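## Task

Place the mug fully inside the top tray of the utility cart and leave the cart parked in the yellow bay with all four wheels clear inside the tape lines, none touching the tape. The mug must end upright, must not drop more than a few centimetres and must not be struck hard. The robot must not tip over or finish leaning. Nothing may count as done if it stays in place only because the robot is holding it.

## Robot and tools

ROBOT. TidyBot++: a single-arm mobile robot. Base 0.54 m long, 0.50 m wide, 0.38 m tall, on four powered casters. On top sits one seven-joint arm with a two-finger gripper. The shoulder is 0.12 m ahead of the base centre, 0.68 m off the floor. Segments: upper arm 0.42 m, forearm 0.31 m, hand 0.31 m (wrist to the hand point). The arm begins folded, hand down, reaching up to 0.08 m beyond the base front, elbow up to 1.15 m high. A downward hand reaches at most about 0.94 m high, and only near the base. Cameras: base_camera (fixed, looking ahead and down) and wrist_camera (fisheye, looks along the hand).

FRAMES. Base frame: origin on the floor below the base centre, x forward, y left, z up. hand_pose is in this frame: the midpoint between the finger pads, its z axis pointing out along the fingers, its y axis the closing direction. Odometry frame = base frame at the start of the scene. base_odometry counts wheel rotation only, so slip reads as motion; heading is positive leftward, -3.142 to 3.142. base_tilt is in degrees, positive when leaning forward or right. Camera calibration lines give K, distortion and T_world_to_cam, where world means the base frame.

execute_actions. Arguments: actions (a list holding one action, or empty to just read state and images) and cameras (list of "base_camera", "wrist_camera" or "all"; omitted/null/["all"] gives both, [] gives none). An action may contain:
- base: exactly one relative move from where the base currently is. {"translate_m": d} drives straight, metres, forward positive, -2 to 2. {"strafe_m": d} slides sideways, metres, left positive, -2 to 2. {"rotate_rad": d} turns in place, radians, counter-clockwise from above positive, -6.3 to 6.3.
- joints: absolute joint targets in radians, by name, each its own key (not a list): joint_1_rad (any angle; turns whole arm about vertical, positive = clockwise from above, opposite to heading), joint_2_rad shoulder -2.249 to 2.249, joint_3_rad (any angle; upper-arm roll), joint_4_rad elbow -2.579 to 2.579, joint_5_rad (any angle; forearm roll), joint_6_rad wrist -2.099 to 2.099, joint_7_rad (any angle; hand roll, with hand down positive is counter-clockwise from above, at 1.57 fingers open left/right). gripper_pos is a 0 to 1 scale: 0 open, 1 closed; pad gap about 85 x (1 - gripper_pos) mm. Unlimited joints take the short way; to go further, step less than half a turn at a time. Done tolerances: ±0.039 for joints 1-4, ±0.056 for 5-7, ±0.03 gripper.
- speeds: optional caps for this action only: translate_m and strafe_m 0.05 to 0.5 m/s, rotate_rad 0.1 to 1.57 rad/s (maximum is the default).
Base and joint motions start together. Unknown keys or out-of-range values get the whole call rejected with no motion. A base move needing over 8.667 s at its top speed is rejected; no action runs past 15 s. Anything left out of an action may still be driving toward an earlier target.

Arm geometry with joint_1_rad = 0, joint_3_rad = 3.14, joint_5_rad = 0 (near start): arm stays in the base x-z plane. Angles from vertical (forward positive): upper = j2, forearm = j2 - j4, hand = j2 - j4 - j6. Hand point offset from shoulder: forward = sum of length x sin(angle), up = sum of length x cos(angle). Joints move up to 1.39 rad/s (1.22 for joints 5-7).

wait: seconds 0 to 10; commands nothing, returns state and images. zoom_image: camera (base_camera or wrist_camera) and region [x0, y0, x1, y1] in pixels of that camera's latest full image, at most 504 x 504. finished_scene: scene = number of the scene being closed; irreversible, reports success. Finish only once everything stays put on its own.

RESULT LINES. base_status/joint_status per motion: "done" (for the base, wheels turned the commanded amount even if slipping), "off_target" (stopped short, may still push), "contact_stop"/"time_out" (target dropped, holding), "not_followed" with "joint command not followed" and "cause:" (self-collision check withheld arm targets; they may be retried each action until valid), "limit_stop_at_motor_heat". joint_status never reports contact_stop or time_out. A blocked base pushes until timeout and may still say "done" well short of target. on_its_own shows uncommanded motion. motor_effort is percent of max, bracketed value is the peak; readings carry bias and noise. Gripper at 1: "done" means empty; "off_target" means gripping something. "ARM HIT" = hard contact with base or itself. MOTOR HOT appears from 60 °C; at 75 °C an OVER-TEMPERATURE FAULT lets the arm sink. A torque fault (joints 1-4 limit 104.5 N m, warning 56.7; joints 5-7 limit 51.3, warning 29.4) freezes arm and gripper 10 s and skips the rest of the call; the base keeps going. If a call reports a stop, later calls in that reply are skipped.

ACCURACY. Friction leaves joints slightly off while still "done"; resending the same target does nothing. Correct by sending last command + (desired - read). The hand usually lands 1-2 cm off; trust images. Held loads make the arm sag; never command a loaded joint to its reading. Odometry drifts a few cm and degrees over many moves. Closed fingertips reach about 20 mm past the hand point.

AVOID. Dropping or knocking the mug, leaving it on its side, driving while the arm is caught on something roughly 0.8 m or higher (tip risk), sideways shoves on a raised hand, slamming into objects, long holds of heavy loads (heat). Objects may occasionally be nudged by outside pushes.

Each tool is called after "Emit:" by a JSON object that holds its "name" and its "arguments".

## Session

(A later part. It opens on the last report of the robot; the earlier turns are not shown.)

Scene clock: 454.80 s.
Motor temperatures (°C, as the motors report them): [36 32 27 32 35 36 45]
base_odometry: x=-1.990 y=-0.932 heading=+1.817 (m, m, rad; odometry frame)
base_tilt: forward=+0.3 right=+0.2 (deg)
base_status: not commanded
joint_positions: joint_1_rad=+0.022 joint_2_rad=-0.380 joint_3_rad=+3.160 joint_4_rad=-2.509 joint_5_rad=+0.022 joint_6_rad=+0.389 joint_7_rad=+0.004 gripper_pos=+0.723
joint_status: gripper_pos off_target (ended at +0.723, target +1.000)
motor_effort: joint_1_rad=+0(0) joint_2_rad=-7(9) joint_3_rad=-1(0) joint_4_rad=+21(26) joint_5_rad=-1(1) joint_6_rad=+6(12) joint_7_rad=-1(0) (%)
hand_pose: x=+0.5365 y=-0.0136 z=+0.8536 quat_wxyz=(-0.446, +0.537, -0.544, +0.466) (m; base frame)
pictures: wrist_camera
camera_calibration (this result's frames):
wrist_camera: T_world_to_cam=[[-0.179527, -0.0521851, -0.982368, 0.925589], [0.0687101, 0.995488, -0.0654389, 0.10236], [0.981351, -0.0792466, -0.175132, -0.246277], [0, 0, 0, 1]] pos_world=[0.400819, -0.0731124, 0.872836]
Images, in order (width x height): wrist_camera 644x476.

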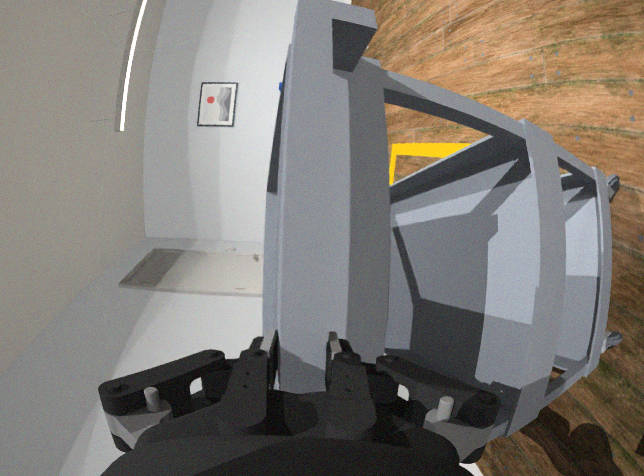

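Emit:
{"name": "execute_actions", "arguments": {"actions": [{"base":{"translate_m":0.4},"speeds":{"translate_m":0.1}}]}}

Scene clock: 465.40 s.
Motor temperatures (°C, as the motors report them): [36 32 27 32 35 36 45]
base_odometry: x=-2.087 y=-0.543 heading=+1.816 (m, m, rad; odometry frame)
base_tilt: forward=+0.3 right=+0.2 (deg)
base_status: done
joint_positions: joint_1_rad=+0.000 joint_2_rad=-0.398 joint_3_rad=+3.132 joint_4_rad=-2.522 joint_5_rad=+0.022 joint_6_rad=+0.390 joint_7_rad=+0.004 gripper_pos=+0.724
joint_status: not commanded
motor_effort: joint_1_rad=+4(5) joint_2_rad=-5(8) joint_3_rad=+5(5) joint_4_rad=+19(26) joint_5_rad=-5(5) joint_6_rad=+4(8) joint_7_rad=-4(4) (%)
hand_pose: x=+0.5303 y=+0.0079 z=+0.8535 quat_wxyz=(-0.455, +0.551, -0.528, +0.460) (m; base frame)
pictures: base_camera, wrist_camera
camera_calibration (this result's frames):
wrist_camera: T_world_to_cam=[[-0.171455, -0.0707873, -0.982646, 0.921554], [0.0219556, 0.996893, -0.0756446, 0.114851], [0.984947, -0.0345442, -0.169368, -0.245691], [0, 0, 0, 1]] pos_world=[0.397476, -0.057747, 0.872637]
Images, in order (width x height): base_camera 644x364, wrist_camera 644x476.

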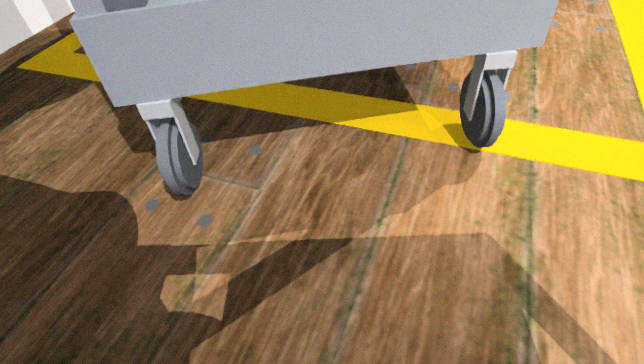

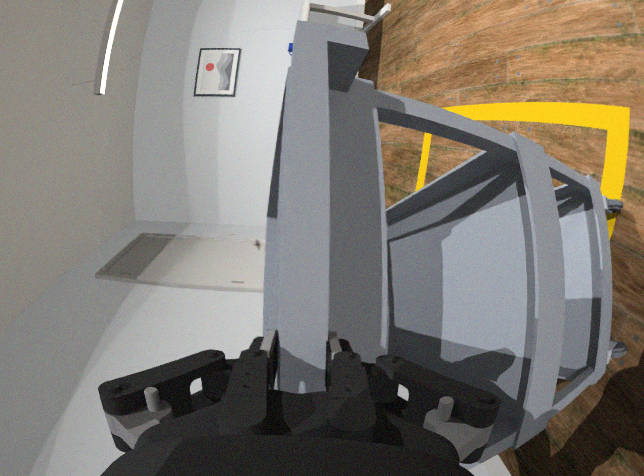

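Emit:
{"name": "execute_actions", "arguments": {"actions": [{"base":{"strafe_m":0.2},"speeds":{"strafe_m":0.07}}]}}

Scene clock: 489.37 s.
Motor temperatures (°C, as the motors report them): [36 32 27 32 35 36 45]
base_odometry: x=-2.281 y=-0.592 heading=+1.816 (m, m, rad; odometry frame)
base_tilt: forward=+0.2 right=+0.1 (deg)
base_status: done
joint_positions: joint_1_rad=+0.003 joint_2_rad=-0.398 joint_3_rad=+3.150 joint_4_rad=-2.522 joint_5_rad=-0.006 joint_6_rad=+0.390 joint_7_rad=+0.004 gripper_pos=+0.724
joint_status: not commanded
motor_effort: joint_1_rad=-3(6) joint_2_rad=-7(8) joint_3_rad=-4(6) joint_4_rad=+21(23) joint_5_rad=+3(6) joint_6_rad=+6(7) joint_7_rad=+1(3) (%)
hand_pose: x=+0.5305 y=-0.0046 z=+0.8536 quat_wxyz=(-0.456, +0.534, -0.544, +0.459) (m; base frame)
pictures: base_camera, wrist_camera
camera_calibration (this result's frames):
wrist_camera: T_world_to_cam=[[-0.173209, -0.0345669, -0.984278, 0.923326], [0.0560862, 0.997416, -0.044898, 0.0829744], [0.983287, -0.0629811, -0.170822, -0.244342], [0, 0, 0, 1]] pos_world=[0.395533, -0.0662324, 0.870796]
Images, in order (width x height): base_camera 644x364, wrist_camera 644x476.

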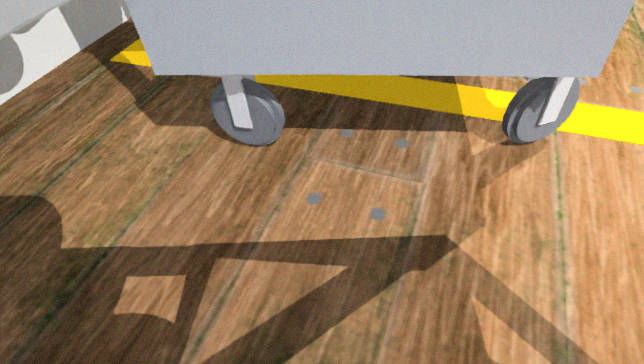

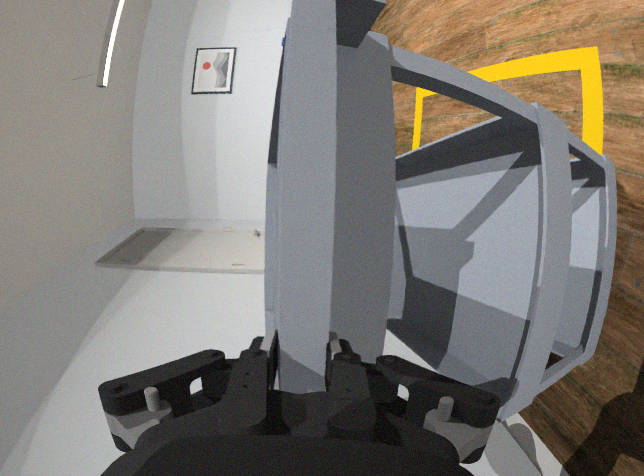

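Emit:
{"name": "execute_actions", "arguments": {"actions": [{"base":{"strafe_m":0.2},"speeds":{"strafe_m":0.07}}]}}

Scene clock: 501.40 s.
Motor temperatures (°C, as the motors report them): [36 32 27 33 35 36 45]
base_odometry: x=-2.475 y=-0.640 heading=+1.816 (m, m, rad; odometry frame)
base_tilt: forward=+0.2 right=+0.2 (deg)
base_status: done
joint_positions: joint_1_rad=+0.011 joint_2_rad=-0.398 joint_3_rad=+3.158 joint_4_rad=-2.522 joint_5_rad=-0.017 joint_6_rad=+0.390 joint_7_rad=-0.001 gripper_pos=+0.724
joint_status: not commanded
motor_effort: joint_1_rad=-4(7) joint_2_rad=-6(8) joint_3_rad=-5(9) joint_4_rad=+23(23) joint_5_rad=+5(6) joint_6_rad=+6(6) joint_7_rad=+3(3) (%)
hand_pose: x=+0.5304 y=-0.0124 z=+0.8536 quat_wxyz=(-0.455, +0.525, -0.554, +0.459) (m; base frame)
pictures: base_camera, wrist_camera
camera_calibration (this result's frames):
wrist_camera: T_world_to_cam=[[-0.173459, -0.0143596, -0.984736, 0.92382], [0.0771193, 0.996625, -0.0281174, 0.0652948], [0.981817, -0.0808194, -0.171766, -0.243398], [0, 0, 0, 1]] pos_world=[0.394181, -0.07148, 0.869748]
Images, in order (width x height): base_camera 644x364, wrist_camera 644x476.

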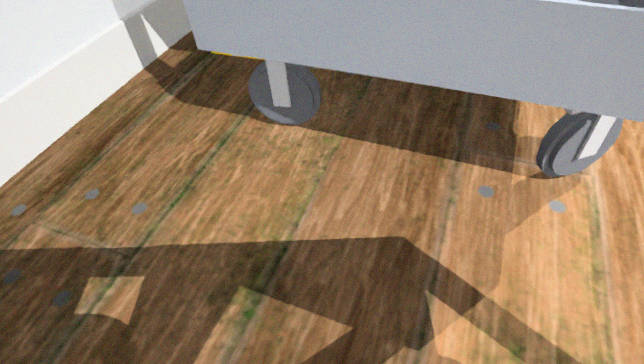

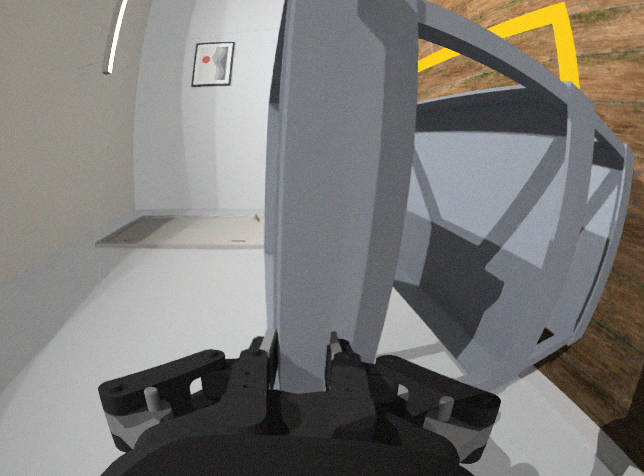

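Emit:
{"name": "execute_actions", "arguments": {"actions": [{"base":{"translate_m":0.2},"speeds":{"translate_m":0.08}}], "cameras": []}}

Emit:
{"name": "execute_actions", "arguments": {"actions": [{"base":{"strafe_m":-0.08},"speeds":{"strafe_m":0.06}}], "cameras": []}}

Emit:
{"name": "execute_actions", "arguments": {"actions": [{"base":{"translate_m":0.18},"speeds":{"translate_m":0.08}}]}}

Scene clock: 511.87 s.
Motor temperatures (°C, as the motors report them): [36 32 27 33 35 36 45]
base_odometry: x=-2.524 y=-0.446 heading=+1.816 (m, m, rad; odometry frame)
base_tilt: forward=+0.2 right=+0.2 (deg)
base_status: done
joint_positions: joint_1_rad=+0.000 joint_2_rad=-0.400 joint_3_rad=+3.135 joint_4_rad=-2.525 joint_5_rad=-0.008 joint_6_rad=+0.391 joint_7_rad=-0.002 gripper_pos=+0.724
joint_status: not commanded
motor_effort: joint_1_rad=+3(5) joint_2_rad=-4(7) joint_3_rad=+3(5) joint_4_rad=+19(26) joint_5_rad=-2(4) joint_6_rad=+4(7) joint_7_rad=-1(3) (%)
hand_pose: x=+0.5296 y=+0.0033 z=+0.8536 quat_wxyz=(-0.460, +0.538, -0.540, +0.456) (m; base frame)
pictures: none
No camera images: the call's "cameras" was empty. Leave "cameras" out to get every camera's image.

Scene clock: 513.70 s.
Motor temperatures (°C, as the motors report them): [36 32 27 33 35 36 45]
base_odometry: x=-2.447 y=-0.426 heading=+1.817 (m, m, rad; odometry frame)
base_tilt: forward=+0.2 right=+0.2 (deg)
base_status: done
joint_positions: joint_1_rad=-0.006 joint_2_rad=-0.400 joint_3_rad=+3.129 joint_4_rad=-2.524 joint_5_rad=+0.000 joint_6_rad=+0.391 joint_7_rad=-0.002 gripper_pos=+0.724
joint_status: not commanded
motor_effort: joint_1_rad=+1(6) joint_2_rad=-5(5) joint_3_rad=+2(8) joint_4_rad=+18(21) joint_5_rad=-3(4) joint_6_rad=+4(4) joint_7_rad=-1(1) (%)
hand_pose: x=+0.5295 y=+0.0090 z=+0.8536 quat_wxyz=(-0.461, +0.544, -0.534, +0.455) (m; base frame)
pictures: none
No camera images: the call's "cameras" was empty. Leave "cameras" out to get every camera's image.

Scene clock: 516.47 s.
Motor temperatures (°C, as the motors report them): [36 32 27 33 35 36 45]
base_odometry: x=-2.490 y=-0.251 heading=+1.816 (m, m, rad; odometry frame)
base_tilt: forward=+0.2 right=+0.1 (deg)
base_status: done
joint_positions: joint_1_rad=-0.006 joint_2_rad=-0.404 joint_3_rad=+3.127 joint_4_rad=-2.527 joint_5_rad=+0.000 joint_6_rad=+0.391 joint_7_rad=-0.002 gripper_pos=+0.725
joint_status: not commanded
motor_effort: joint_1_rad=+0(5) joint_2_rad=-3(7) joint_3_rad=+0(6) joint_4_rad=+20(25) joint_5_rad=-2(4) joint_6_rad=+4(7) joint_7_rad=-1(1) (%)
hand_pose: x=+0.5282 y=+0.0106 z=+0.8536 quat_wxyz=(-0.461, +0.545, -0.532, +0.455) (m; base frame)
pictures: base_camera, wrist_camera
camera_calibration (this result's frames):
wrist_camera: T_world_to_cam=[[-0.169378, -0.04927, -0.984319, 0.921633], [0.0226762, 0.99829, -0.0538714, 0.0933216], [0.98529, -0.0314452, -0.167971, -0.244979], [0, 0, 0, 1]] pos_world=[0.395363, -0.0554566, 0.871059]
Images, in order (width x height): base_camera 644x364, wrist_camera 644x476.

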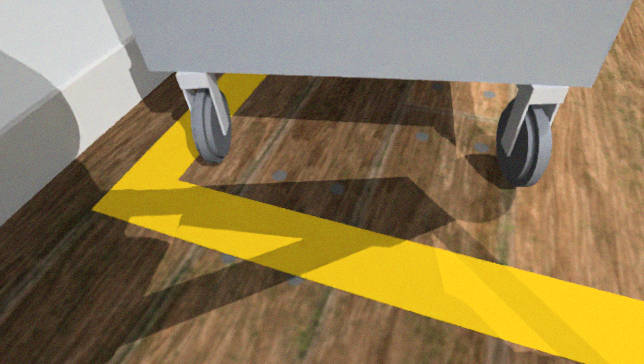

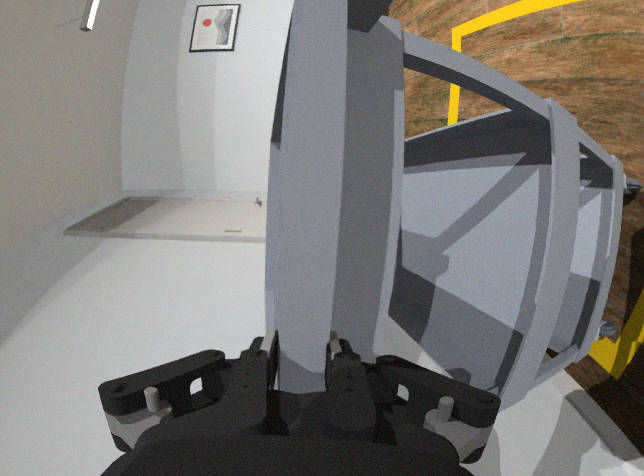

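Emit:
{"name": "execute_actions", "arguments": {"actions": [{"base":{"strafe_m":-0.22},"speeds":{"strafe_m":0.08}}], "cameras": []}}

Emit:
{"name": "execute_actions", "arguments": {"actions": [{"base":{"translate_m":-0.22},"speeds":{"translate_m":0.08}}], "cameras": []}}

Emit:
{"name": "execute_actions", "arguments": {"actions": [{"base":{"strafe_m":-0.1},"speeds":{"strafe_m":0.08}}], "cameras": []}}

Emit:
{"name": "execute_actions", "arguments": {"actions": [{"base":{"translate_m":-0.22},"speeds":{"translate_m":0.08}}]}}

Scene clock: 533.13 s.
Motor temperatures (°C, as the motors report them): [36 32 27 33 35 36 45]
base_odometry: x=-2.277 y=-0.197 heading=+1.816 (m, m, rad; odometry frame)
base_tilt: forward=+0.2 right=+0.2 (deg)
base_status: done
joint_positions: joint_1_rad=-0.013 joint_2_rad=-0.404 joint_3_rad=+3.121 joint_4_rad=-2.527 joint_5_rad=+0.011 joint_6_rad=+0.391 joint_7_rad=-0.002 gripper_pos=+0.726
joint_status: not commanded
motor_effort: joint_1_rad=+2(5) joint_2_rad=-4(5) joint_3_rad=+3(6) joint_4_rad=+18(22) joint_5_rad=-5(5) joint_6_rad=+4(5) joint_7_rad=-4(4) (%)
hand_pose: x=+0.5279 y=+0.0174 z=+0.8536 quat_wxyz=(-0.462, +0.552, -0.525, +0.454) (m; base frame)
pictures: none
No camera images: the call's "cameras" was empty. Leave "cameras" out to get every camera's image.

Scene clock: 536.40 s.
Motor temperatures (°C, as the motors report them): [36 32 27 33 35 36 45]
base_odometry: x=-2.223 y=-0.411 heading=+1.816 (m, m, rad; odometry frame)
base_tilt: forward=+0.2 right=+0.2 (deg)
base_status: done
joint_positions: joint_1_rad=-0.011 joint_2_rad=-0.395 joint_3_rad=+3.133 joint_4_rad=-2.520 joint_5_rad=+0.008 joint_6_rad=+0.391 joint_7_rad=-0.002 gripper_pos=+0.726
joint_status: not commanded
motor_effort: joint_1_rad=-2(4) joint_2_rad=-6(12) joint_3_rad=-3(5) joint_4_rad=+23(26) joint_5_rad=+1(6) joint_6_rad=+8(9) joint_7_rad=+0(3) (%)
hand_pose: x=+0.5313 y=+0.0108 z=+0.8537 quat_wxyz=(-0.460, +0.547, -0.531, +0.454) (m; base frame)
pictures: none
No camera images: the call's "cameras" was empty. Leave "cameras" out to get every camera's image.

Scene clock: 538.17 s.
Motor temperatures (°C, as the motors report them): [36 32 27 33 35 36 45]
base_odometry: x=-2.126 y=-0.387 heading=+1.816 (m, m, rad; odometry frame)
base_tilt: forward=+0.3 right=+0.2 (deg)
base_status: done
joint_positions: joint_1_rad=-0.013 joint_2_rad=-0.395 joint_3_rad=+3.119 joint_4_rad=-2.520 joint_5_rad=+0.014 joint_6_rad=+0.391 joint_7_rad=-0.001 gripper_pos=+0.726
joint_status: not commanded
motor_effort: joint_1_rad=+2(6) joint_2_rad=-3(7) joint_3_rad=+3(8) joint_4_rad=+22(24) joint_5_rad=-6(7) joint_6_rad=+5(7) joint_7_rad=-5(4) (%)
hand_pose: x=+0.5309 y=+0.0189 z=+0.8536 quat_wxyz=(-0.462, +0.555, -0.523, +0.453) (m; base frame)
pictures: none
No camera images: the call's "cameras" was empty. Leave "cameras" out to get every camera's image.

Scene clock: 541.43 s.
Motor temperatures (°C, as the motors report them): [36 32 27 33 35 36 45]
base_odometry: x=-2.072 y=-0.600 heading=+1.816 (m, m, rad; odometry frame)
base_tilt: forward=+0.2 right=+0.1 (deg)
base_status: done
joint_positions: joint_1_rad=-0.002 joint_2_rad=-0.390 joint_3_rad=+3.144 joint_4_rad=-2.517 joint_5_rad=+0.005 joint_6_rad=+0.391 joint_7_rad=-0.001 gripper_pos=+0.726
joint_status: not commanded
motor_effort: joint_1_rad=-4(4) joint_2_rad=-7(11) joint_3_rad=-5(4) joint_4_rad=+24(25) joint_5_rad=+1(5) joint_6_rad=+8(9) joint_7_rad=+0(4) (%)
hand_pose: x=+0.5332 y=+0.0016 z=+0.8537 quat_wxyz=(-0.457, +0.541, -0.538, +0.457) (m; base frame)
pictures: base_camera, wrist_camera
camera_calibration (this result's frames):
wrist_camera: T_world_to_cam=[[-0.17399, -0.044831, -0.983726, 0.924132], [0.0399822, 0.997818, -0.0525448, 0.0917572], [0.983935, -0.0484738, -0.171818, -0.246125], [0, 0, 0, 1]] pos_world=[0.399293, -0.0620579, 0.871626]
Images, in order (width x height): base_camera 644x364, wrist_camera 644x476.

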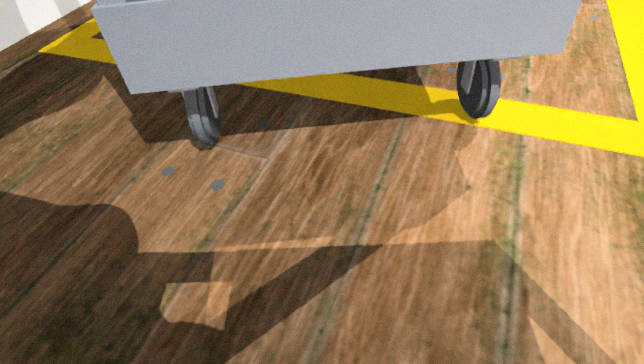

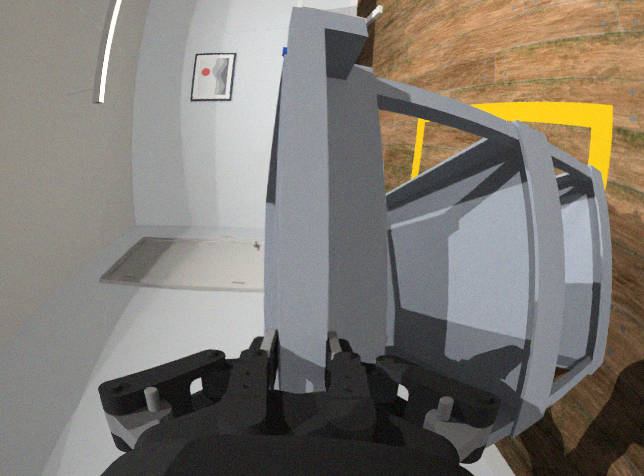

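Emit:
{"name": "execute_actions", "arguments": {"actions": [{"base":{"strafe_m":0.36},"speeds":{"strafe_m":0.08}}], "cameras": ["base_camera"]}}

Emit:
{"name": "execute_actions", "arguments": {"actions": [{"base":{"translate_m":0.2},"speeds":{"translate_m":0.08}}], "cameras": ["base_camera"]}}

Scene clock: 559.13 s.
Motor temperatures (°C, as the motors report them): [36 32 27 33 35 36 45]
base_odometry: x=-2.421 y=-0.688 heading=+1.816 (m, m, rad; odometry frame)
base_tilt: forward=+0.2 right=+0.1 (deg)
base_status: done
joint_positions: joint_1_rad=+0.008 joint_2_rad=-0.390 joint_3_rad=+3.156 joint_4_rad=-2.517 joint_5_rad=-0.018 joint_6_rad=+0.391 joint_7_rad=-0.002 gripper_pos=+0.726
joint_status: not commanded
motor_effort: joint_1_rad=-3(6) joint_2_rad=-6(8) joint_3_rad=-5(8) joint_4_rad=+23(25) joint_5_rad=+5(5) joint_6_rad=+6(8) joint_7_rad=+3(3) (%)
hand_pose: x=+0.5332 y=-0.0107 z=+0.8537 quat_wxyz=(-0.456, +0.526, -0.553, +0.458) (m; base frame)
pictures: base_camera
Images, in order (width x height): base_camera 644x364.

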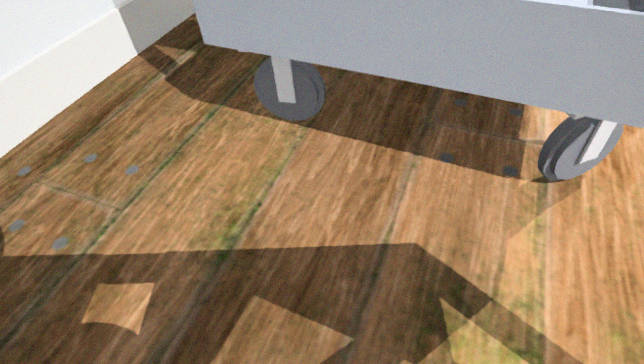

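Scene clock: 562.17 s.
Motor temperatures (°C, as the motors report them): [36 32 27 33 35 36 45]
base_odometry: x=-2.470 y=-0.494 heading=+1.817 (m, m, rad; odometry frame)
base_tilt: forward=+0.2 right=+0.2 (deg)
base_status: done
joint_positions: joint_1_rad=+0.006 joint_2_rad=-0.399 joint_3_rad=+3.142 joint_4_rad=-2.524 joint_5_rad=-0.017 joint_6_rad=+0.391 joint_7_rad=-0.002 gripper_pos=+0.726
joint_status: not commanded
motor_effort: joint_1_rad=+0(4) joint_2_rad=-3(8) joint_3_rad=-1(6) joint_4_rad=+18(26) joint_5_rad=+2(4) joint_6_rad=+3(8) joint_7_rad=+1(3) (%)
hand_pose: x=+0.5301 y=-0.0031 z=+0.8536 quat_wxyz=(-0.459, +0.531, -0.547, +0.457) (m; base frame)
pictures: base_camera
Images, in order (width x height): base_camera 644x364.

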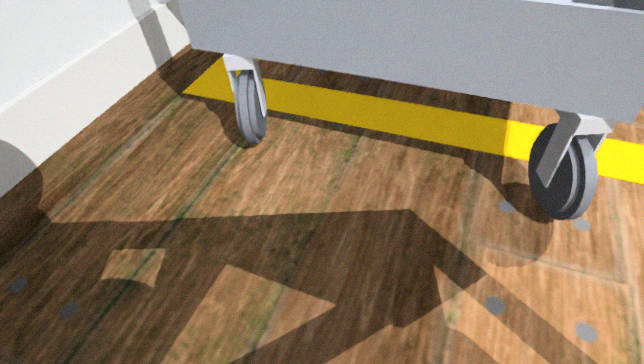

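Emit:
{"name": "execute_actions", "arguments": {"actions": [{"base":{"strafe_m":-0.07},"speeds":{"strafe_m":0.06}}], "cameras": []}}

Emit:
{"name": "execute_actions", "arguments": {"actions": [{"base":{"translate_m":0.2},"speeds":{"translate_m":0.08}}], "cameras": []}}

Emit:
{"name": "execute_actions", "arguments": {"actions": [{"base":{"strafe_m":-0.1},"speeds":{"strafe_m":0.06}}], "cameras": []}}

Emit:
{"name": "execute_actions", "arguments": {"actions": [{"base":{"translate_m":0.12},"speeds":{"translate_m":0.08}}]}}

Scene clock: 569.03 s.
Motor temperatures (°C, as the motors report them): [36 32 27 33 35 36 45]
base_odometry: x=-2.402 y=-0.477 heading=+1.817 (m, m, rad; odometry frame)
base_tilt: forward=+0.2 right=+0.2 (deg)
base_status: done
joint_positions: joint_1_rad=-0.003 joint_2_rad=-0.399 joint_3_rad=+3.133 joint_4_rad=-2.524 joint_5_rad=-0.007 joint_6_rad=+0.392 joint_7_rad=-0.002 gripper_pos=+0.726
joint_status: not commanded
motor_effort: joint_1_rad=+1(5) joint_2_rad=-4(4) joint_3_rad=+1(6) joint_4_rad=+18(21) joint_5_rad=-1(3) joint_6_rad=+3(4) joint_7_rad=-1(2) (%)
hand_pose: x=+0.5300 y=+0.0058 z=+0.8537 quat_wxyz=(-0.461, +0.540, -0.538, +0.455) (m; base frame)
pictures: none
No camera images: the call's "cameras" was empty. Leave "cameras" out to get every camera's image.

Scene clock: 572.07 s.
Motor temperatures (°C, as the motors report them): [36 32 27 33 35 36 45]
base_odometry: x=-2.451 y=-0.282 heading=+1.817 (m, m, rad; odometry frame)
base_tilt: forward=+0.2 right=+0.2 (deg)
base_status: done
joint_positions: joint_1_rad=-0.002 joint_2_rad=-0.402 joint_3_rad=+3.147 joint_4_rad=-2.526 joint_5_rad=-0.014 joint_6_rad=+0.392 joint_7_rad=-0.003 gripper_pos=+0.726
joint_status: not commanded
motor_effort: joint_1_rad=-3(6) joint_2_rad=-4(8) joint_3_rad=-5(6) joint_4_rad=+20(25) joint_5_rad=+3(4) joint_6_rad=+4(7) joint_7_rad=+2(3) (%)
hand_pose: x=+0.5290 y=-0.0020 z=+0.8537 quat_wxyz=(-0.460, +0.532, -0.546, +0.456) (m; base frame)
pictures: none
No camera images: the call's "cameras" was empty. Leave "cameras" out to get every camera's image.

Scene clock: 574.23 s.
Motor temperatures (°C, as the motors report them): [36 32 27 33 35 36 45]
base_odometry: x=-2.354 y=-0.258 heading=+1.817 (m, m, rad; odometry frame)
base_tilt: forward=+0.2 right=+0.2 (deg)
base_status: done
joint_positions: joint_1_rad=-0.003 joint_2_rad=-0.402 joint_3_rad=+3.133 joint_4_rad=-2.526 joint_5_rad=-0.004 joint_6_rad=+0.392 joint_7_rad=-0.003 gripper_pos=+0.726
joint_status: not commanded
motor_effort: joint_1_rad=+0(4) joint_2_rad=-5(5) joint_3_rad=+1(5) joint_4_rad=+18(21) joint_5_rad=-3(4) joint_6_rad=+3(5) joint_7_rad=-2(4) (%)
hand_pose: x=+0.5289 y=+0.0059 z=+0.8537 quat_wxyz=(-0.461, +0.540, -0.537, +0.455) (m; base frame)
pictures: none
No camera images: the call's "cameras" was empty. Leave "cameras" out to get every camera's image.

Scene clock: 576.27 s.
Motor temperatures (°C, as the motors report them): [36 32 27 33 35 36 45]
base_odometry: x=-2.383 y=-0.141 heading=+1.817 (m, m, rad; odometry frame)
base_tilt: forward=+0.3 right=+0.2 (deg)
base_status: done
joint_positions: joint_1_rad=-0.004 joint_2_rad=-0.403 joint_3_rad=+3.144 joint_4_rad=-2.527 joint_5_rad=-0.009 joint_6_rad=+0.392 joint_7_rad=-0.003 gripper_pos=+0.726
joint_status: not commanded
motor_effort: joint_1_rad=-3(4) joint_2_rad=-4(7) joint_3_rad=-4(5) joint_4_rad=+19(25) joint_5_rad=+4(5) joint_6_rad=+5(7) joint_7_rad=+2(3) (%)
hand_pose: x=+0.5286 y=+0.0010 z=+0.8538 quat_wxyz=(-0.460, +0.535, -0.542, +0.456) (m; base frame)
pictures: base_camera, wrist_camera
camera_calibration (this result's frames):
wrist_camera: T_world_to_cam=[[-0.169891, -0.0304927, -0.984991, 0.922238], [0.0453866, 0.998218, -0.0387305, 0.0779213], [0.984417, -0.0512854, -0.168205, -0.244972], [0, 0, 0, 1]] pos_world=[0.394298, -0.0622245, 0.870208]
Images, in order (width x height): base_camera 644x364, wrist_camera 644x476.

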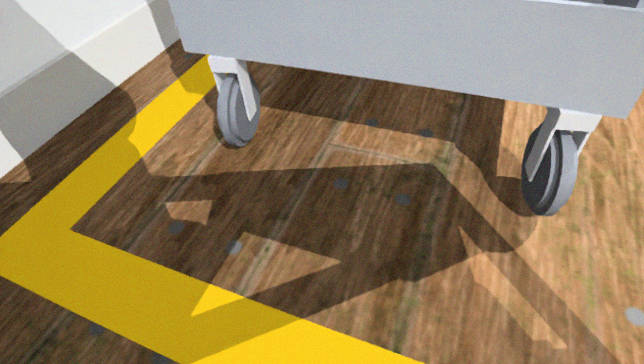

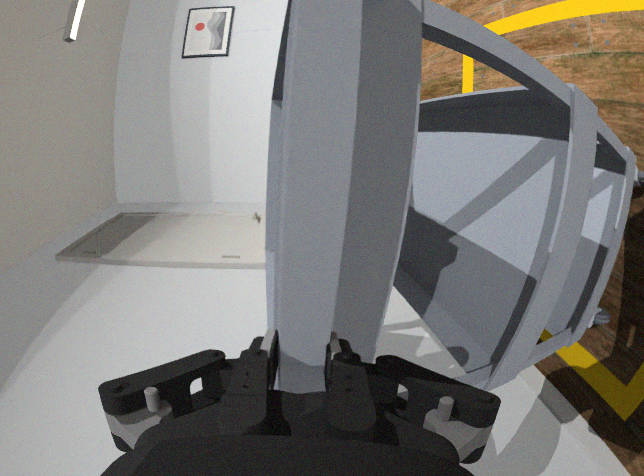

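Emit:
{"name": "execute_actions", "arguments": {"actions": [{"base":{"strafe_m":-0.1},"speeds":{"strafe_m":0.06}}], "cameras": ["base_camera"]}}

Emit:
{"name": "execute_actions", "arguments": {"actions": [{"joints":{"gripper_pos":0.0}}], "cameras": []}}

Emit:
{"name": "execute_actions", "arguments": {"actions": [{"base":{"translate_m":-0.25},"speeds":{"translate_m":0.2}}], "cameras": []}}

Emit:
{"name": "execute_actions", "arguments": {"actions": [{"base":{"strafe_m":-0.95},"joints":{"joint_6_rad":-0.2,"joint_7_rad":1.57,"joint_1_rad":-0.9}}]}}

Scene clock: 585.63 s.
Motor temperatures (°C, as the motors report them): [36 32 27 33 35 36 45]
base_odometry: x=-2.286 y=-0.116 heading=+1.817 (m, m, rad; odometry frame)
base_tilt: forward=+0.2 right=+0.2 (deg)
base_status: done
joint_positions: joint_1_rad=-0.005 joint_2_rad=-0.403 joint_3_rad=+3.131 joint_4_rad=-2.527 joint_5_rad=-0.002 joint_6_rad=+0.392 joint_7_rad=-0.003 gripper_pos=+0.726
joint_status: not commanded
motor_effort: joint_1_rad=+1(5) joint_2_rad=-5(5) joint_3_rad=+1(5) joint_4_rad=+18(22) joint_5_rad=-2(3) joint_6_rad=+3(5) joint_7_rad=-2(2) (%)
hand_pose: x=+0.5284 y=+0.0077 z=+0.8538 quat_wxyz=(-0.461, +0.542, -0.535, +0.455) (m; base frame)
pictures: base_camera
Images, in order (width x height): base_camera 644x364.

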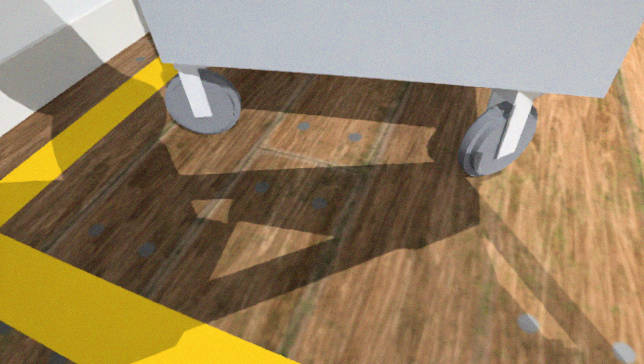

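Scene clock: 586.73 s.
Motor temperatures (°C, as the motors report them): [36 32 27 33 35 36 45]
base_odometry: x=-2.286 y=-0.116 heading=+1.817 (m, m, rad; odometry frame)
base_tilt: forward=+0.2 right=+0.2 (deg)
base_status: not commanded
joint_positions: joint_1_rad=-0.005 joint_2_rad=-0.403 joint_3_rad=+3.131 joint_4_rad=-2.527 joint_5_rad=-0.002 joint_6_rad=+0.392 joint_7_rad=-0.003 gripper_pos=+0.000
joint_status: all done
motor_effort: joint_1_rad=+0(1) joint_2_rad=-6(7) joint_3_rad=+0(1) joint_4_rad=+20(22) joint_5_rad=-1(2) joint_6_rad=+8(8) joint_7_rad=-2(2) (%)
hand_pose: x=+0.5286 y=+0.0077 z=+0.8541 quat_wxyz=(-0.461, +0.542, -0.535, +0.455) (m; base frame)
pictures: none
No camera images: the call's "cameras" was empty. Leave "cameras" out to get every camera's image.

Scene clock: 588.73 s.
Motor temperatures (°C, as the motors report them): [36 32 27 33 35 36 45]
base_odometry: x=-2.225 y=-0.359 heading=+1.817 (m, m, rad; odometry frame)
base_tilt: forward=+0.2 right=+0.2 (deg)
base_status: done
joint_positions: joint_1_rad=-0.005 joint_2_rad=-0.402 joint_3_rad=+3.131 joint_4_rad=-2.527 joint_5_rad=-0.002 joint_6_rad=+0.392 joint_7_rad=-0.003 gripper_pos=+0.000
joint_status: not commanded
motor_effort: joint_1_rad=+0(0) joint_2_rad=-6(8) joint_3_rad=+0(0) joint_4_rad=+21(21) joint_5_rad=-2(1) joint_6_rad=+8(8) joint_7_rad=-1(1) (%)
hand_pose: x=+0.5289 y=+0.0077 z=+0.8533 quat_wxyz=(-0.461, +0.542, -0.535, +0.455) (m; base frame)
pictures: none
No camera images: the call's "cameras" was empty. Leave "cameras" out to get every camera's image.

Scene clock: 592.00 s.
Motor temperatures (°C, as the motors report them): [36 32 27 33 35 36 45]
base_odometry: x=-1.303 y=-0.128 heading=+1.817 (m, m, rad; odometry frame)
base_tilt: forward=+0.2 right=+0.2 (deg)
base_status: done
joint_positions: joint_1_rad=-0.878 joint_2_rad=-0.402 joint_3_rad=+3.131 joint_4_rad=-2.527 joint_5_rad=-0.002 joint_6_rad=-0.180 joint_7_rad=+1.550 gripper_pos=+0.000
joint_status: all done
motor_effort: joint_1_rad=-1(1) joint_2_rad=-4(6) joint_3_rad=+0(2) joint_4_rad=+19(21) joint_5_rad=-1(1) joint_6_rad=+6(7) joint_7_rad=-1(0) (%)
hand_pose: x=+0.3286 y=+0.2600 z=+0.6952 quat_wxyz=(-0.177, +0.829, +0.384, +0.366) (m; base frame)
pictures: base_camera, wrist_camera
camera_calibration (this result's frames):
wrist_camera: T_world_to_cam=[[0.779445, -0.625974, 0.0249397, -0.119249], [-0.380493, -0.504654, -0.774951, 0.864838], [0.497685, 0.594543, -0.631529, 0.252689], [0, 0, 0, 1]] pos_world=[0.296253, 0.211563, 0.832762]
Images, in order (width x height): base_camera 644x364, wrist_camera 644x476.

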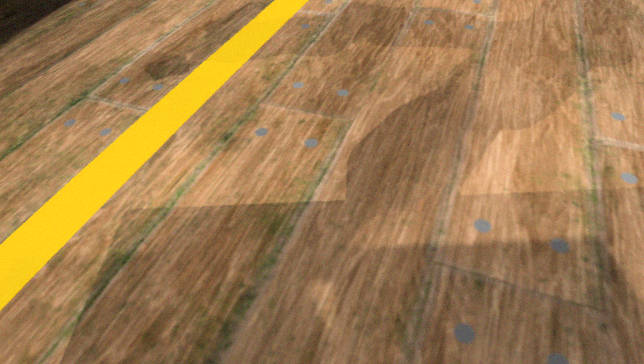

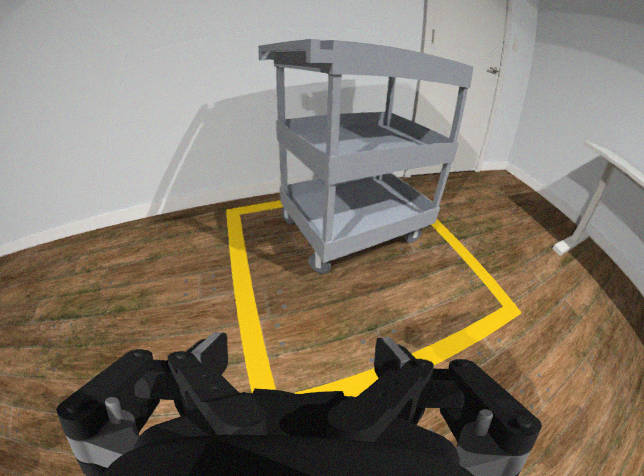

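Emit:
{"name": "execute_actions", "arguments": {"actions": [{"base":{"rotate_rad":-0.4},"joints":{"joint_1_rad":0.0,"joint_2_rad":-0.39,"joint_3_rad":3.14,"joint_4_rad":-2.52,"joint_5_rad":0,"joint_6_rad":0.2}}], "cameras": []}}

Emit:
{"name": "execute_actions", "arguments": {"actions": [{"base":{"translate_m":1.2}}]}}

Scene clock: 603.40 s.
Motor temperatures (°C, as the motors report them): [36 32 27 33 35 36 45]
base_odometry: x=-1.303 y=-0.128 heading=+1.418 (m, m, rad; odometry frame)
base_tilt: forward=+0.3 right=+0.2 (deg)
base_status: done
joint_positions: joint_1_rad=-0.021 joint_2_rad=-0.402 joint_3_rad=+3.131 joint_4_rad=-2.527 joint_5_rad=-0.002 joint_6_rad=+0.178 joint_7_rad=+1.550 gripper_pos=+0.000
joint_status: all done
motor_effort: joint_1_rad=-1(0) joint_2_rad=-5(7) joint_3_rad=+0(1) joint_4_rad=+21(20) joint_5_rad=-1(1) joint_6_rad=+8(7) joint_7_rad=-1(1) (%)
hand_pose: x=+0.5110 y=+0.0138 z=+0.7892 quat_wxyz=(-0.013, +0.827, +0.005, +0.562) (m; base frame)
pictures: none
No camera images: the call's "cameras" was empty. Leave "cameras" out to get every camera's image.

Scene clock: 607.17 s.
Motor temperatures (°C, as the motors report them): [36 32 27 33 35 36 45]
base_odometry: x=-1.118 y=+1.058 heading=+1.417 (m, m, rad; odometry frame)
base_tilt: forward=+0.2 right=+0.1 (deg)
base_status: done
joint_positions: joint_1_rad=-0.021 joint_2_rad=-0.401 joint_3_rad=+3.131 joint_4_rad=-2.527 joint_5_rad=-0.002 joint_6_rad=+0.179 joint_7_rad=+1.550 gripper_pos=+0.000
joint_status: not commanded
motor_effort: joint_1_rad=+0(1) joint_2_rad=-5(8) joint_3_rad=+0(0) joint_4_rad=+20(21) joint_5_rad=-1(1) joint_6_rad=+7(8) joint_7_rad=-1(1) (%)
hand_pose: x=+0.5113 y=+0.0137 z=+0.7891 quat_wxyz=(-0.013, +0.827, +0.004, +0.562) (m; base frame)
pictures: base_camera, wrist_camera
camera_calibration (this result's frames):
wrist_camera: T_world_to_cam=[[0.0285582, -0.999253, 0.0260316, -0.0300293], [-0.319693, -0.0338048, -0.946918, 0.981021], [0.947091, 0.0187201, -0.320419, -0.099854], [0, 0, 0, 1]] pos_world=[0.409053, 0.00502569, 0.897733]
Images, in order (width x height): base_camera 644x364, wrist_camera 644x476.

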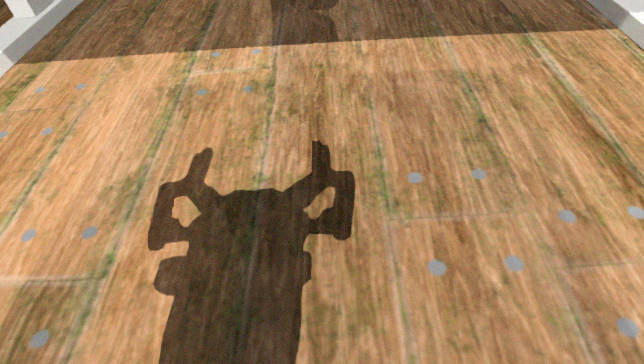

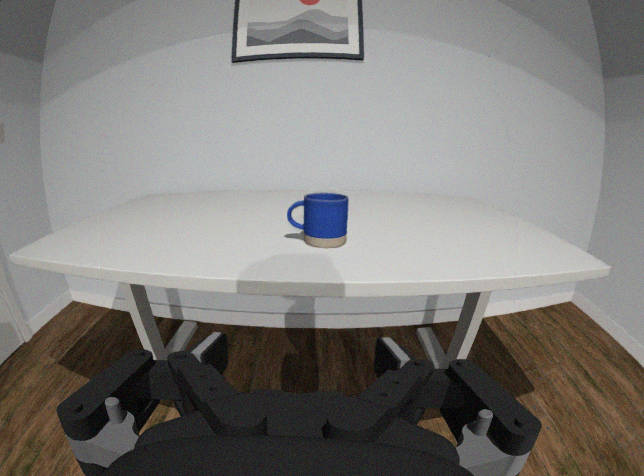

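Emit:
{"name": "execute_actions", "arguments": {"actions": [{"joints":{"joint_2_rad":-0.03,"joint_4_rad":-1.43,"joint_6_rad":-1.09,"gripper_pos":0.45}}], "cameras": []}}

Emit:
{"name": "execute_actions", "arguments": {"actions": [{"base":{"translate_m":0.27},"speeds":{"translate_m":0.2}}], "cameras": ["wrist_camera"]}}

Scene clock: 638.53 s.
Motor temperatures (°C, as the motors report them): [36 32 27 33 35 36 45]
base_odometry: x=-1.118 y=+1.058 heading=+1.417 (m, m, rad; odometry frame)
base_tilt: forward=+0.3 right=+0.2 (deg)
base_status: not commanded
joint_positions: joint_1_rad=-0.021 joint_2_rad=-0.054 joint_3_rad=+3.131 joint_4_rad=-1.454 joint_5_rad=-0.002 joint_6_rad=-1.068 joint_7_rad=+1.550 gripper_pos=+0.450
joint_status: all done
motor_effort: joint_1_rad=-1(0) joint_2_rad=-20(20) joint_3_rad=-1(0) joint_4_rad=+21(23) joint_5_rad=-1(0) joint_6_rad=+5(7) joint_7_rad=-1(0) (%)
hand_pose: x=+0.5997 y=+0.0170 z=+0.9120 quat_wxyz=(-0.009, +0.944, +0.005, +0.330) (m; base frame)
pictures: none
No camera images: the call's "cameras" was empty. Leave "cameras" out to get every camera's image.

Scene clock: 640.63 s.
Motor temperatures (°C, as the motors report them): [36 32 27 33 35 36 45]
base_odometry: x=-1.076 y=+1.325 heading=+1.416 (m, m, rad; odometry frame)
base_tilt: forward=+0.3 right=+0.1 (deg)
base_status: done
joint_positions: joint_1_rad=-0.021 joint_2_rad=-0.041 joint_3_rad=+3.131 joint_4_rad=-1.453 joint_5_rad=-0.002 joint_6_rad=-1.070 joint_7_rad=+1.550 gripper_pos=+0.450
joint_status: not commanded
motor_effort: joint_1_rad=+0(1) joint_2_rad=-21(23) joint_3_rad=-1(1) joint_4_rad=+21(22) joint_5_rad=-1(1) joint_6_rad=+5(6) joint_7_rad=-1(1) (%)
hand_pose: x=+0.6026 y=+0.0170 z=+0.9056 quat_wxyz=(-0.009, +0.946, +0.005, +0.323) (m; base frame)
pictures: wrist_camera
camera_calibration (this result's frames):
wrist_camera: T_world_to_cam=[[0.042488, -0.998908, 0.0194296, -0.0347683], [-0.757983, -0.0448976, -0.650727, 1.11664], [0.650889, 0.0129208, -0.759063, 0.426744], [0, 0, 0, 1]] pos_world=[0.570105, 0.00989, 1.05123]
Images, in order (width x height): wrist_camera 644x476.

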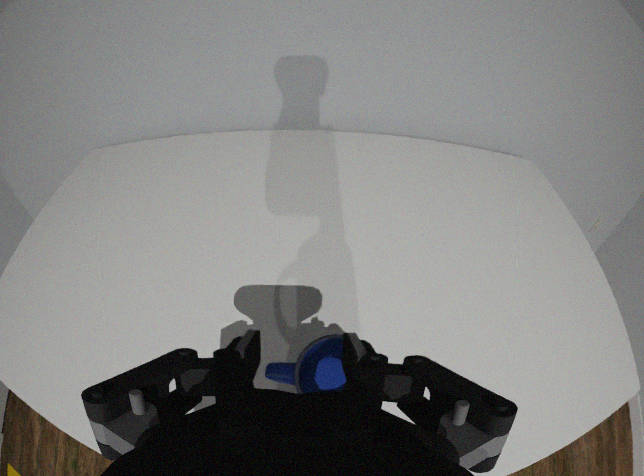

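Emit:
{"name": "execute_actions", "arguments": {"actions": [{"base":{"translate_m":-0.14},"speeds":{"translate_m":0.2}}], "cameras": ["wrist_camera"]}}

Scene clock: 645.60 s.
Motor temperatures (°C, as the motors report them): [36 32 27 33 35 36 45]
base_odometry: x=-1.098 y=+1.187 heading=+1.414 (m, m, rad; odometry frame)
base_tilt: forward=+0.2 right=+0.2 (deg)
base_status: done
joint_positions: joint_1_rad=-0.020 joint_2_rad=-0.036 joint_3_rad=+3.131 joint_4_rad=-1.452 joint_5_rad=-0.002 joint_6_rad=-1.071 joint_7_rad=+1.550 gripper_pos=+0.450
joint_status: not commanded
motor_effort: joint_1_rad=+0(1) joint_2_rad=-20(27) joint_3_rad=-1(2) joint_4_rad=+21(23) joint_5_rad=+0(1) joint_6_rad=+5(5) joint_7_rad=-1(0) (%)
hand_pose: x=+0.6034 y=+0.0167 z=+0.9037 quat_wxyz=(-0.009, +0.947, +0.005, +0.321) (m; base frame)
pictures: wrist_camera
camera_calibration (this result's frames):
wrist_camera: T_world_to_cam=[[0.0419583, -0.998932, 0.0193303, -0.0346438], [-0.761097, -0.0444907, -0.64711, 1.11464], [0.647279, 0.0124394, -0.762152, 0.429733], [0, 0, 0, 1]] pos_world=[0.571646, 0.0096387, 1.04949]
Images, in order (width x height): wrist_camera 644x476.

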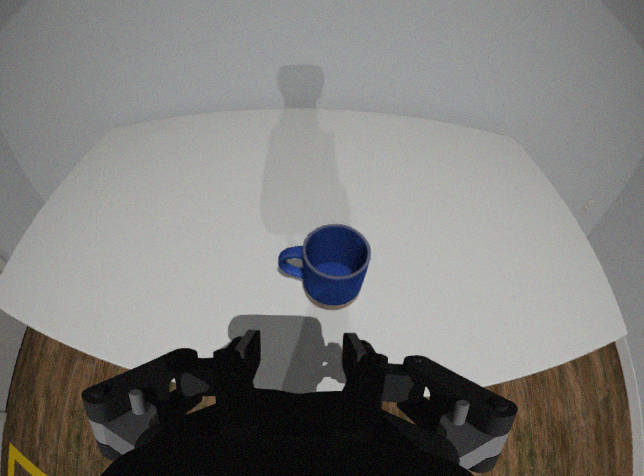

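Emit:
{"name": "execute_actions", "arguments": {"actions": [{"base":{"strafe_m":-0.08},"speeds":{"strafe_m":0.1}}], "cameras": []}}

Emit:
{"name": "execute_actions", "arguments": {"actions": [{"base":{"translate_m":0.15},"speeds":{"translate_m":0.1}}], "cameras": ["wrist_camera"]}}

Scene clock: 655.47 s.
Motor temperatures (°C, as the motors report them): [36 32 27 33 35 36 45]
base_odometry: x=-1.019 y=+1.174 heading=+1.414 (m, m, rad; odometry frame)
base_tilt: forward=+0.3 right=+0.2 (deg)
base_status: done
joint_positions: joint_1_rad=-0.016 joint_2_rad=-0.036 joint_3_rad=+3.131 joint_4_rad=-1.452 joint_5_rad=-0.002 joint_6_rad=-1.071 joint_7_rad=+1.550 gripper_pos=+0.450
joint_status: not commanded
motor_effort: joint_1_rad=+0(1) joint_2_rad=-20(21) joint_3_rad=-1(1) joint_4_rad=+21(21) joint_5_rad=-1(0) joint_6_rad=+5(5) joint_7_rad=-1(1) (%)
hand_pose: x=+0.6035 y=+0.0147 z=+0.9038 quat_wxyz=(-0.008, +0.947, +0.003, +0.321) (m; base frame)
pictures: none
No camera images: the call's "cameras" was empty. Leave "cameras" out to get every camera's image.

Scene clock: 657.53 s.
Motor temperatures (°C, as the motors report them): [36 32 27 33 35 36 45]
base_odometry: x=-0.995 y=+1.322 heading=+1.414 (m, m, rad; odometry frame)
base_tilt: forward=+0.3 right=+0.1 (deg)
base_status: done
joint_positions: joint_1_rad=-0.016 joint_2_rad=-0.035 joint_3_rad=+3.131 joint_4_rad=-1.452 joint_5_rad=-0.002 joint_6_rad=-1.072 joint_7_rad=+1.550 gripper_pos=+0.450
joint_status: not commanded
motor_effort: joint_1_rad=+0(1) joint_2_rad=-21(24) joint_3_rad=-1(2) joint_4_rad=+21(22) joint_5_rad=-1(1) joint_6_rad=+5(5) joint_7_rad=-1(1) (%)
hand_pose: x=+0.6038 y=+0.0147 z=+0.9031 quat_wxyz=(-0.008, +0.947, +0.003, +0.320) (m; base frame)
pictures: wrist_camera
camera_calibration (this result's frames):
wrist_camera: T_world_to_cam=[[0.0378806, -0.999096, 0.0192845, -0.0341312], [-0.762364, -0.0413707, -0.645824, 1.11401], [0.646038, 0.0097624, -0.763243, 0.430818], [0, 0, 0, 1]] pos_world=[0.572248, 0.00778103, 1.04893]
Images, in order (width x height): wrist_camera 644x476.

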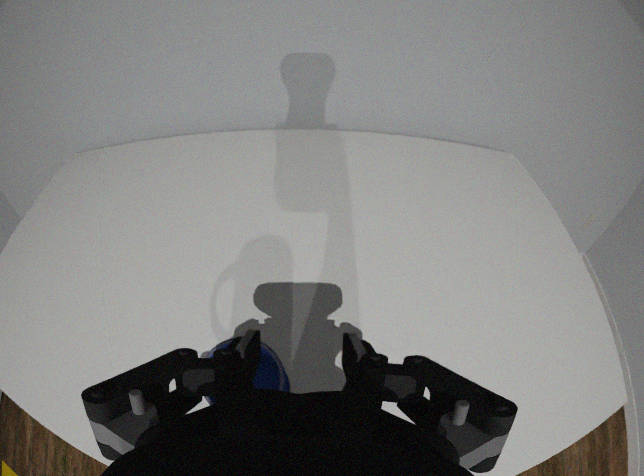

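Emit:
{"name": "execute_actions", "arguments": {"actions": [{"base":{"strafe_m":0.015},"speeds":{"strafe_m":0.05},"joints":{"joint_2_rad":-0.03,"joint_4_rad":-1.62,"joint_6_rad":-0.9}}], "cameras": ["wrist_camera"]}}

Scene clock: 665.33 s.
Motor temperatures (°C, as the motors report them): [36 32 27 33 35 36 45]
base_odometry: x=-1.010 y=+1.325 heading=+1.413 (m, m, rad; odometry frame)
base_tilt: forward=+0.3 right=+0.1 (deg)
base_status: done
joint_positions: joint_1_rad=-0.015 joint_2_rad=-0.035 joint_3_rad=+3.132 joint_4_rad=-1.600 joint_5_rad=-0.002 joint_6_rad=-0.922 joint_7_rad=+1.550 gripper_pos=+0.450
joint_status: all done
motor_effort: joint_1_rad=+0(3) joint_2_rad=-21(23) joint_3_rad=-1(4) joint_4_rad=+21(22) joint_5_rad=+0(2) joint_6_rad=+5(5) joint_7_rad=+0(1) (%)
hand_pose: x=+0.6078 y=+0.0141 z=+0.8568 quat_wxyz=(-0.008, +0.947, +0.002, +0.321) (m; base frame)
pictures: wrist_camera
camera_calibration (this result's frames):
wrist_camera: T_world_to_cam=[[0.0362941, -0.999155, 0.0192631, -0.0330028], [-0.761688, -0.0401361, -0.6467, 1.08748], [0.646927, 0.00879895, -0.762501, 0.391762], [0, 0, 0, 1]] pos_world=[0.57608, 0.00722538, 1.00263]
Images, in order (width x height): wrist_camera 644x476.

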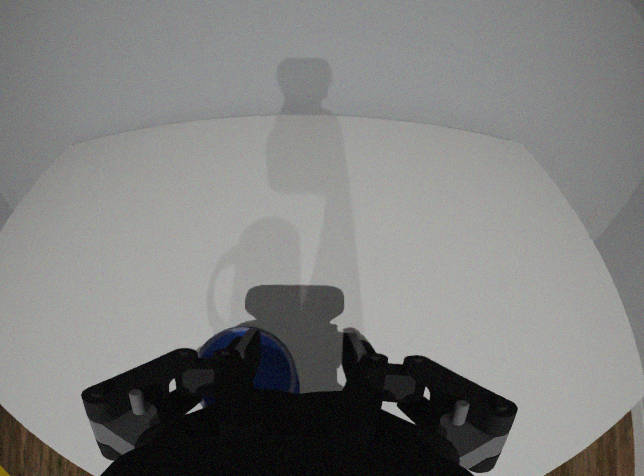

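Emit:
{"name": "execute_actions", "arguments": {"actions": [{"joints":{"joint_4_rad":-1.83,"joint_6_rad":-0.69},"speeds":{}}], "cameras": ["wrist_camera"]}}

action 0: "speeds" must be an object that gives a speed for at least one key that is commanded beside it, as in {"translate_m": 0.5}; or leave "speeds" out

Emit:
{"name": "execute_actions", "arguments": {"actions": [{"joints":{"joint_4_rad":-1.82,"joint_6_rad":-0.70}}], "cameras": ["wrist_camera"]}}

Scene clock: 674.10 s.
Motor temperatures (°C, as the motors report them): [36 32 27 33 35 36 45]
base_odometry: x=-1.010 y=+1.325 heading=+1.413 (m, m, rad; odometry frame)
base_tilt: forward=+0.3 right=+0.2 (deg)
base_status: not commanded
joint_positions: joint_1_rad=-0.015 joint_2_rad=-0.035 joint_3_rad=+3.132 joint_4_rad=-1.800 joint_5_rad=-0.002 joint_6_rad=-0.723 joint_7_rad=+1.550 gripper_pos=+0.450
joint_status: all done
motor_effort: joint_1_rad=+0(0) joint_2_rad=-20(22) joint_3_rad=-1(1) joint_4_rad=+20(21) joint_5_rad=-1(1) joint_6_rad=+5(5) joint_7_rad=+0(1) (%)
hand_pose: x=+0.6020 y=+0.0139 z=+0.7945 quat_wxyz=(-0.008, +0.947, +0.002, +0.321) (m; base frame)
pictures: wrist_camera
camera_calibration (this result's frames):
wrist_camera: T_world_to_cam=[[0.0359436, -0.999167, 0.0192991, -0.0316496], [-0.761514, -0.0398897, -0.646919, 1.04282], [0.647151, 0.00855605, -0.762314, 0.347764], [0, 0, 0, 1]] pos_world=[0.570201, 0.00699886, 0.940334]
Images, in order (width x height): wrist_camera 644x476.

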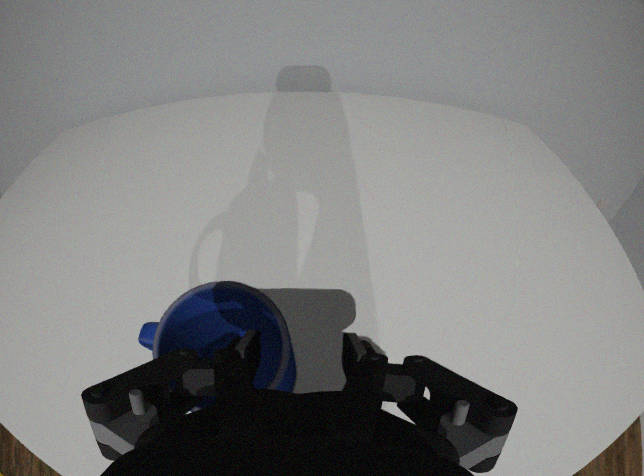

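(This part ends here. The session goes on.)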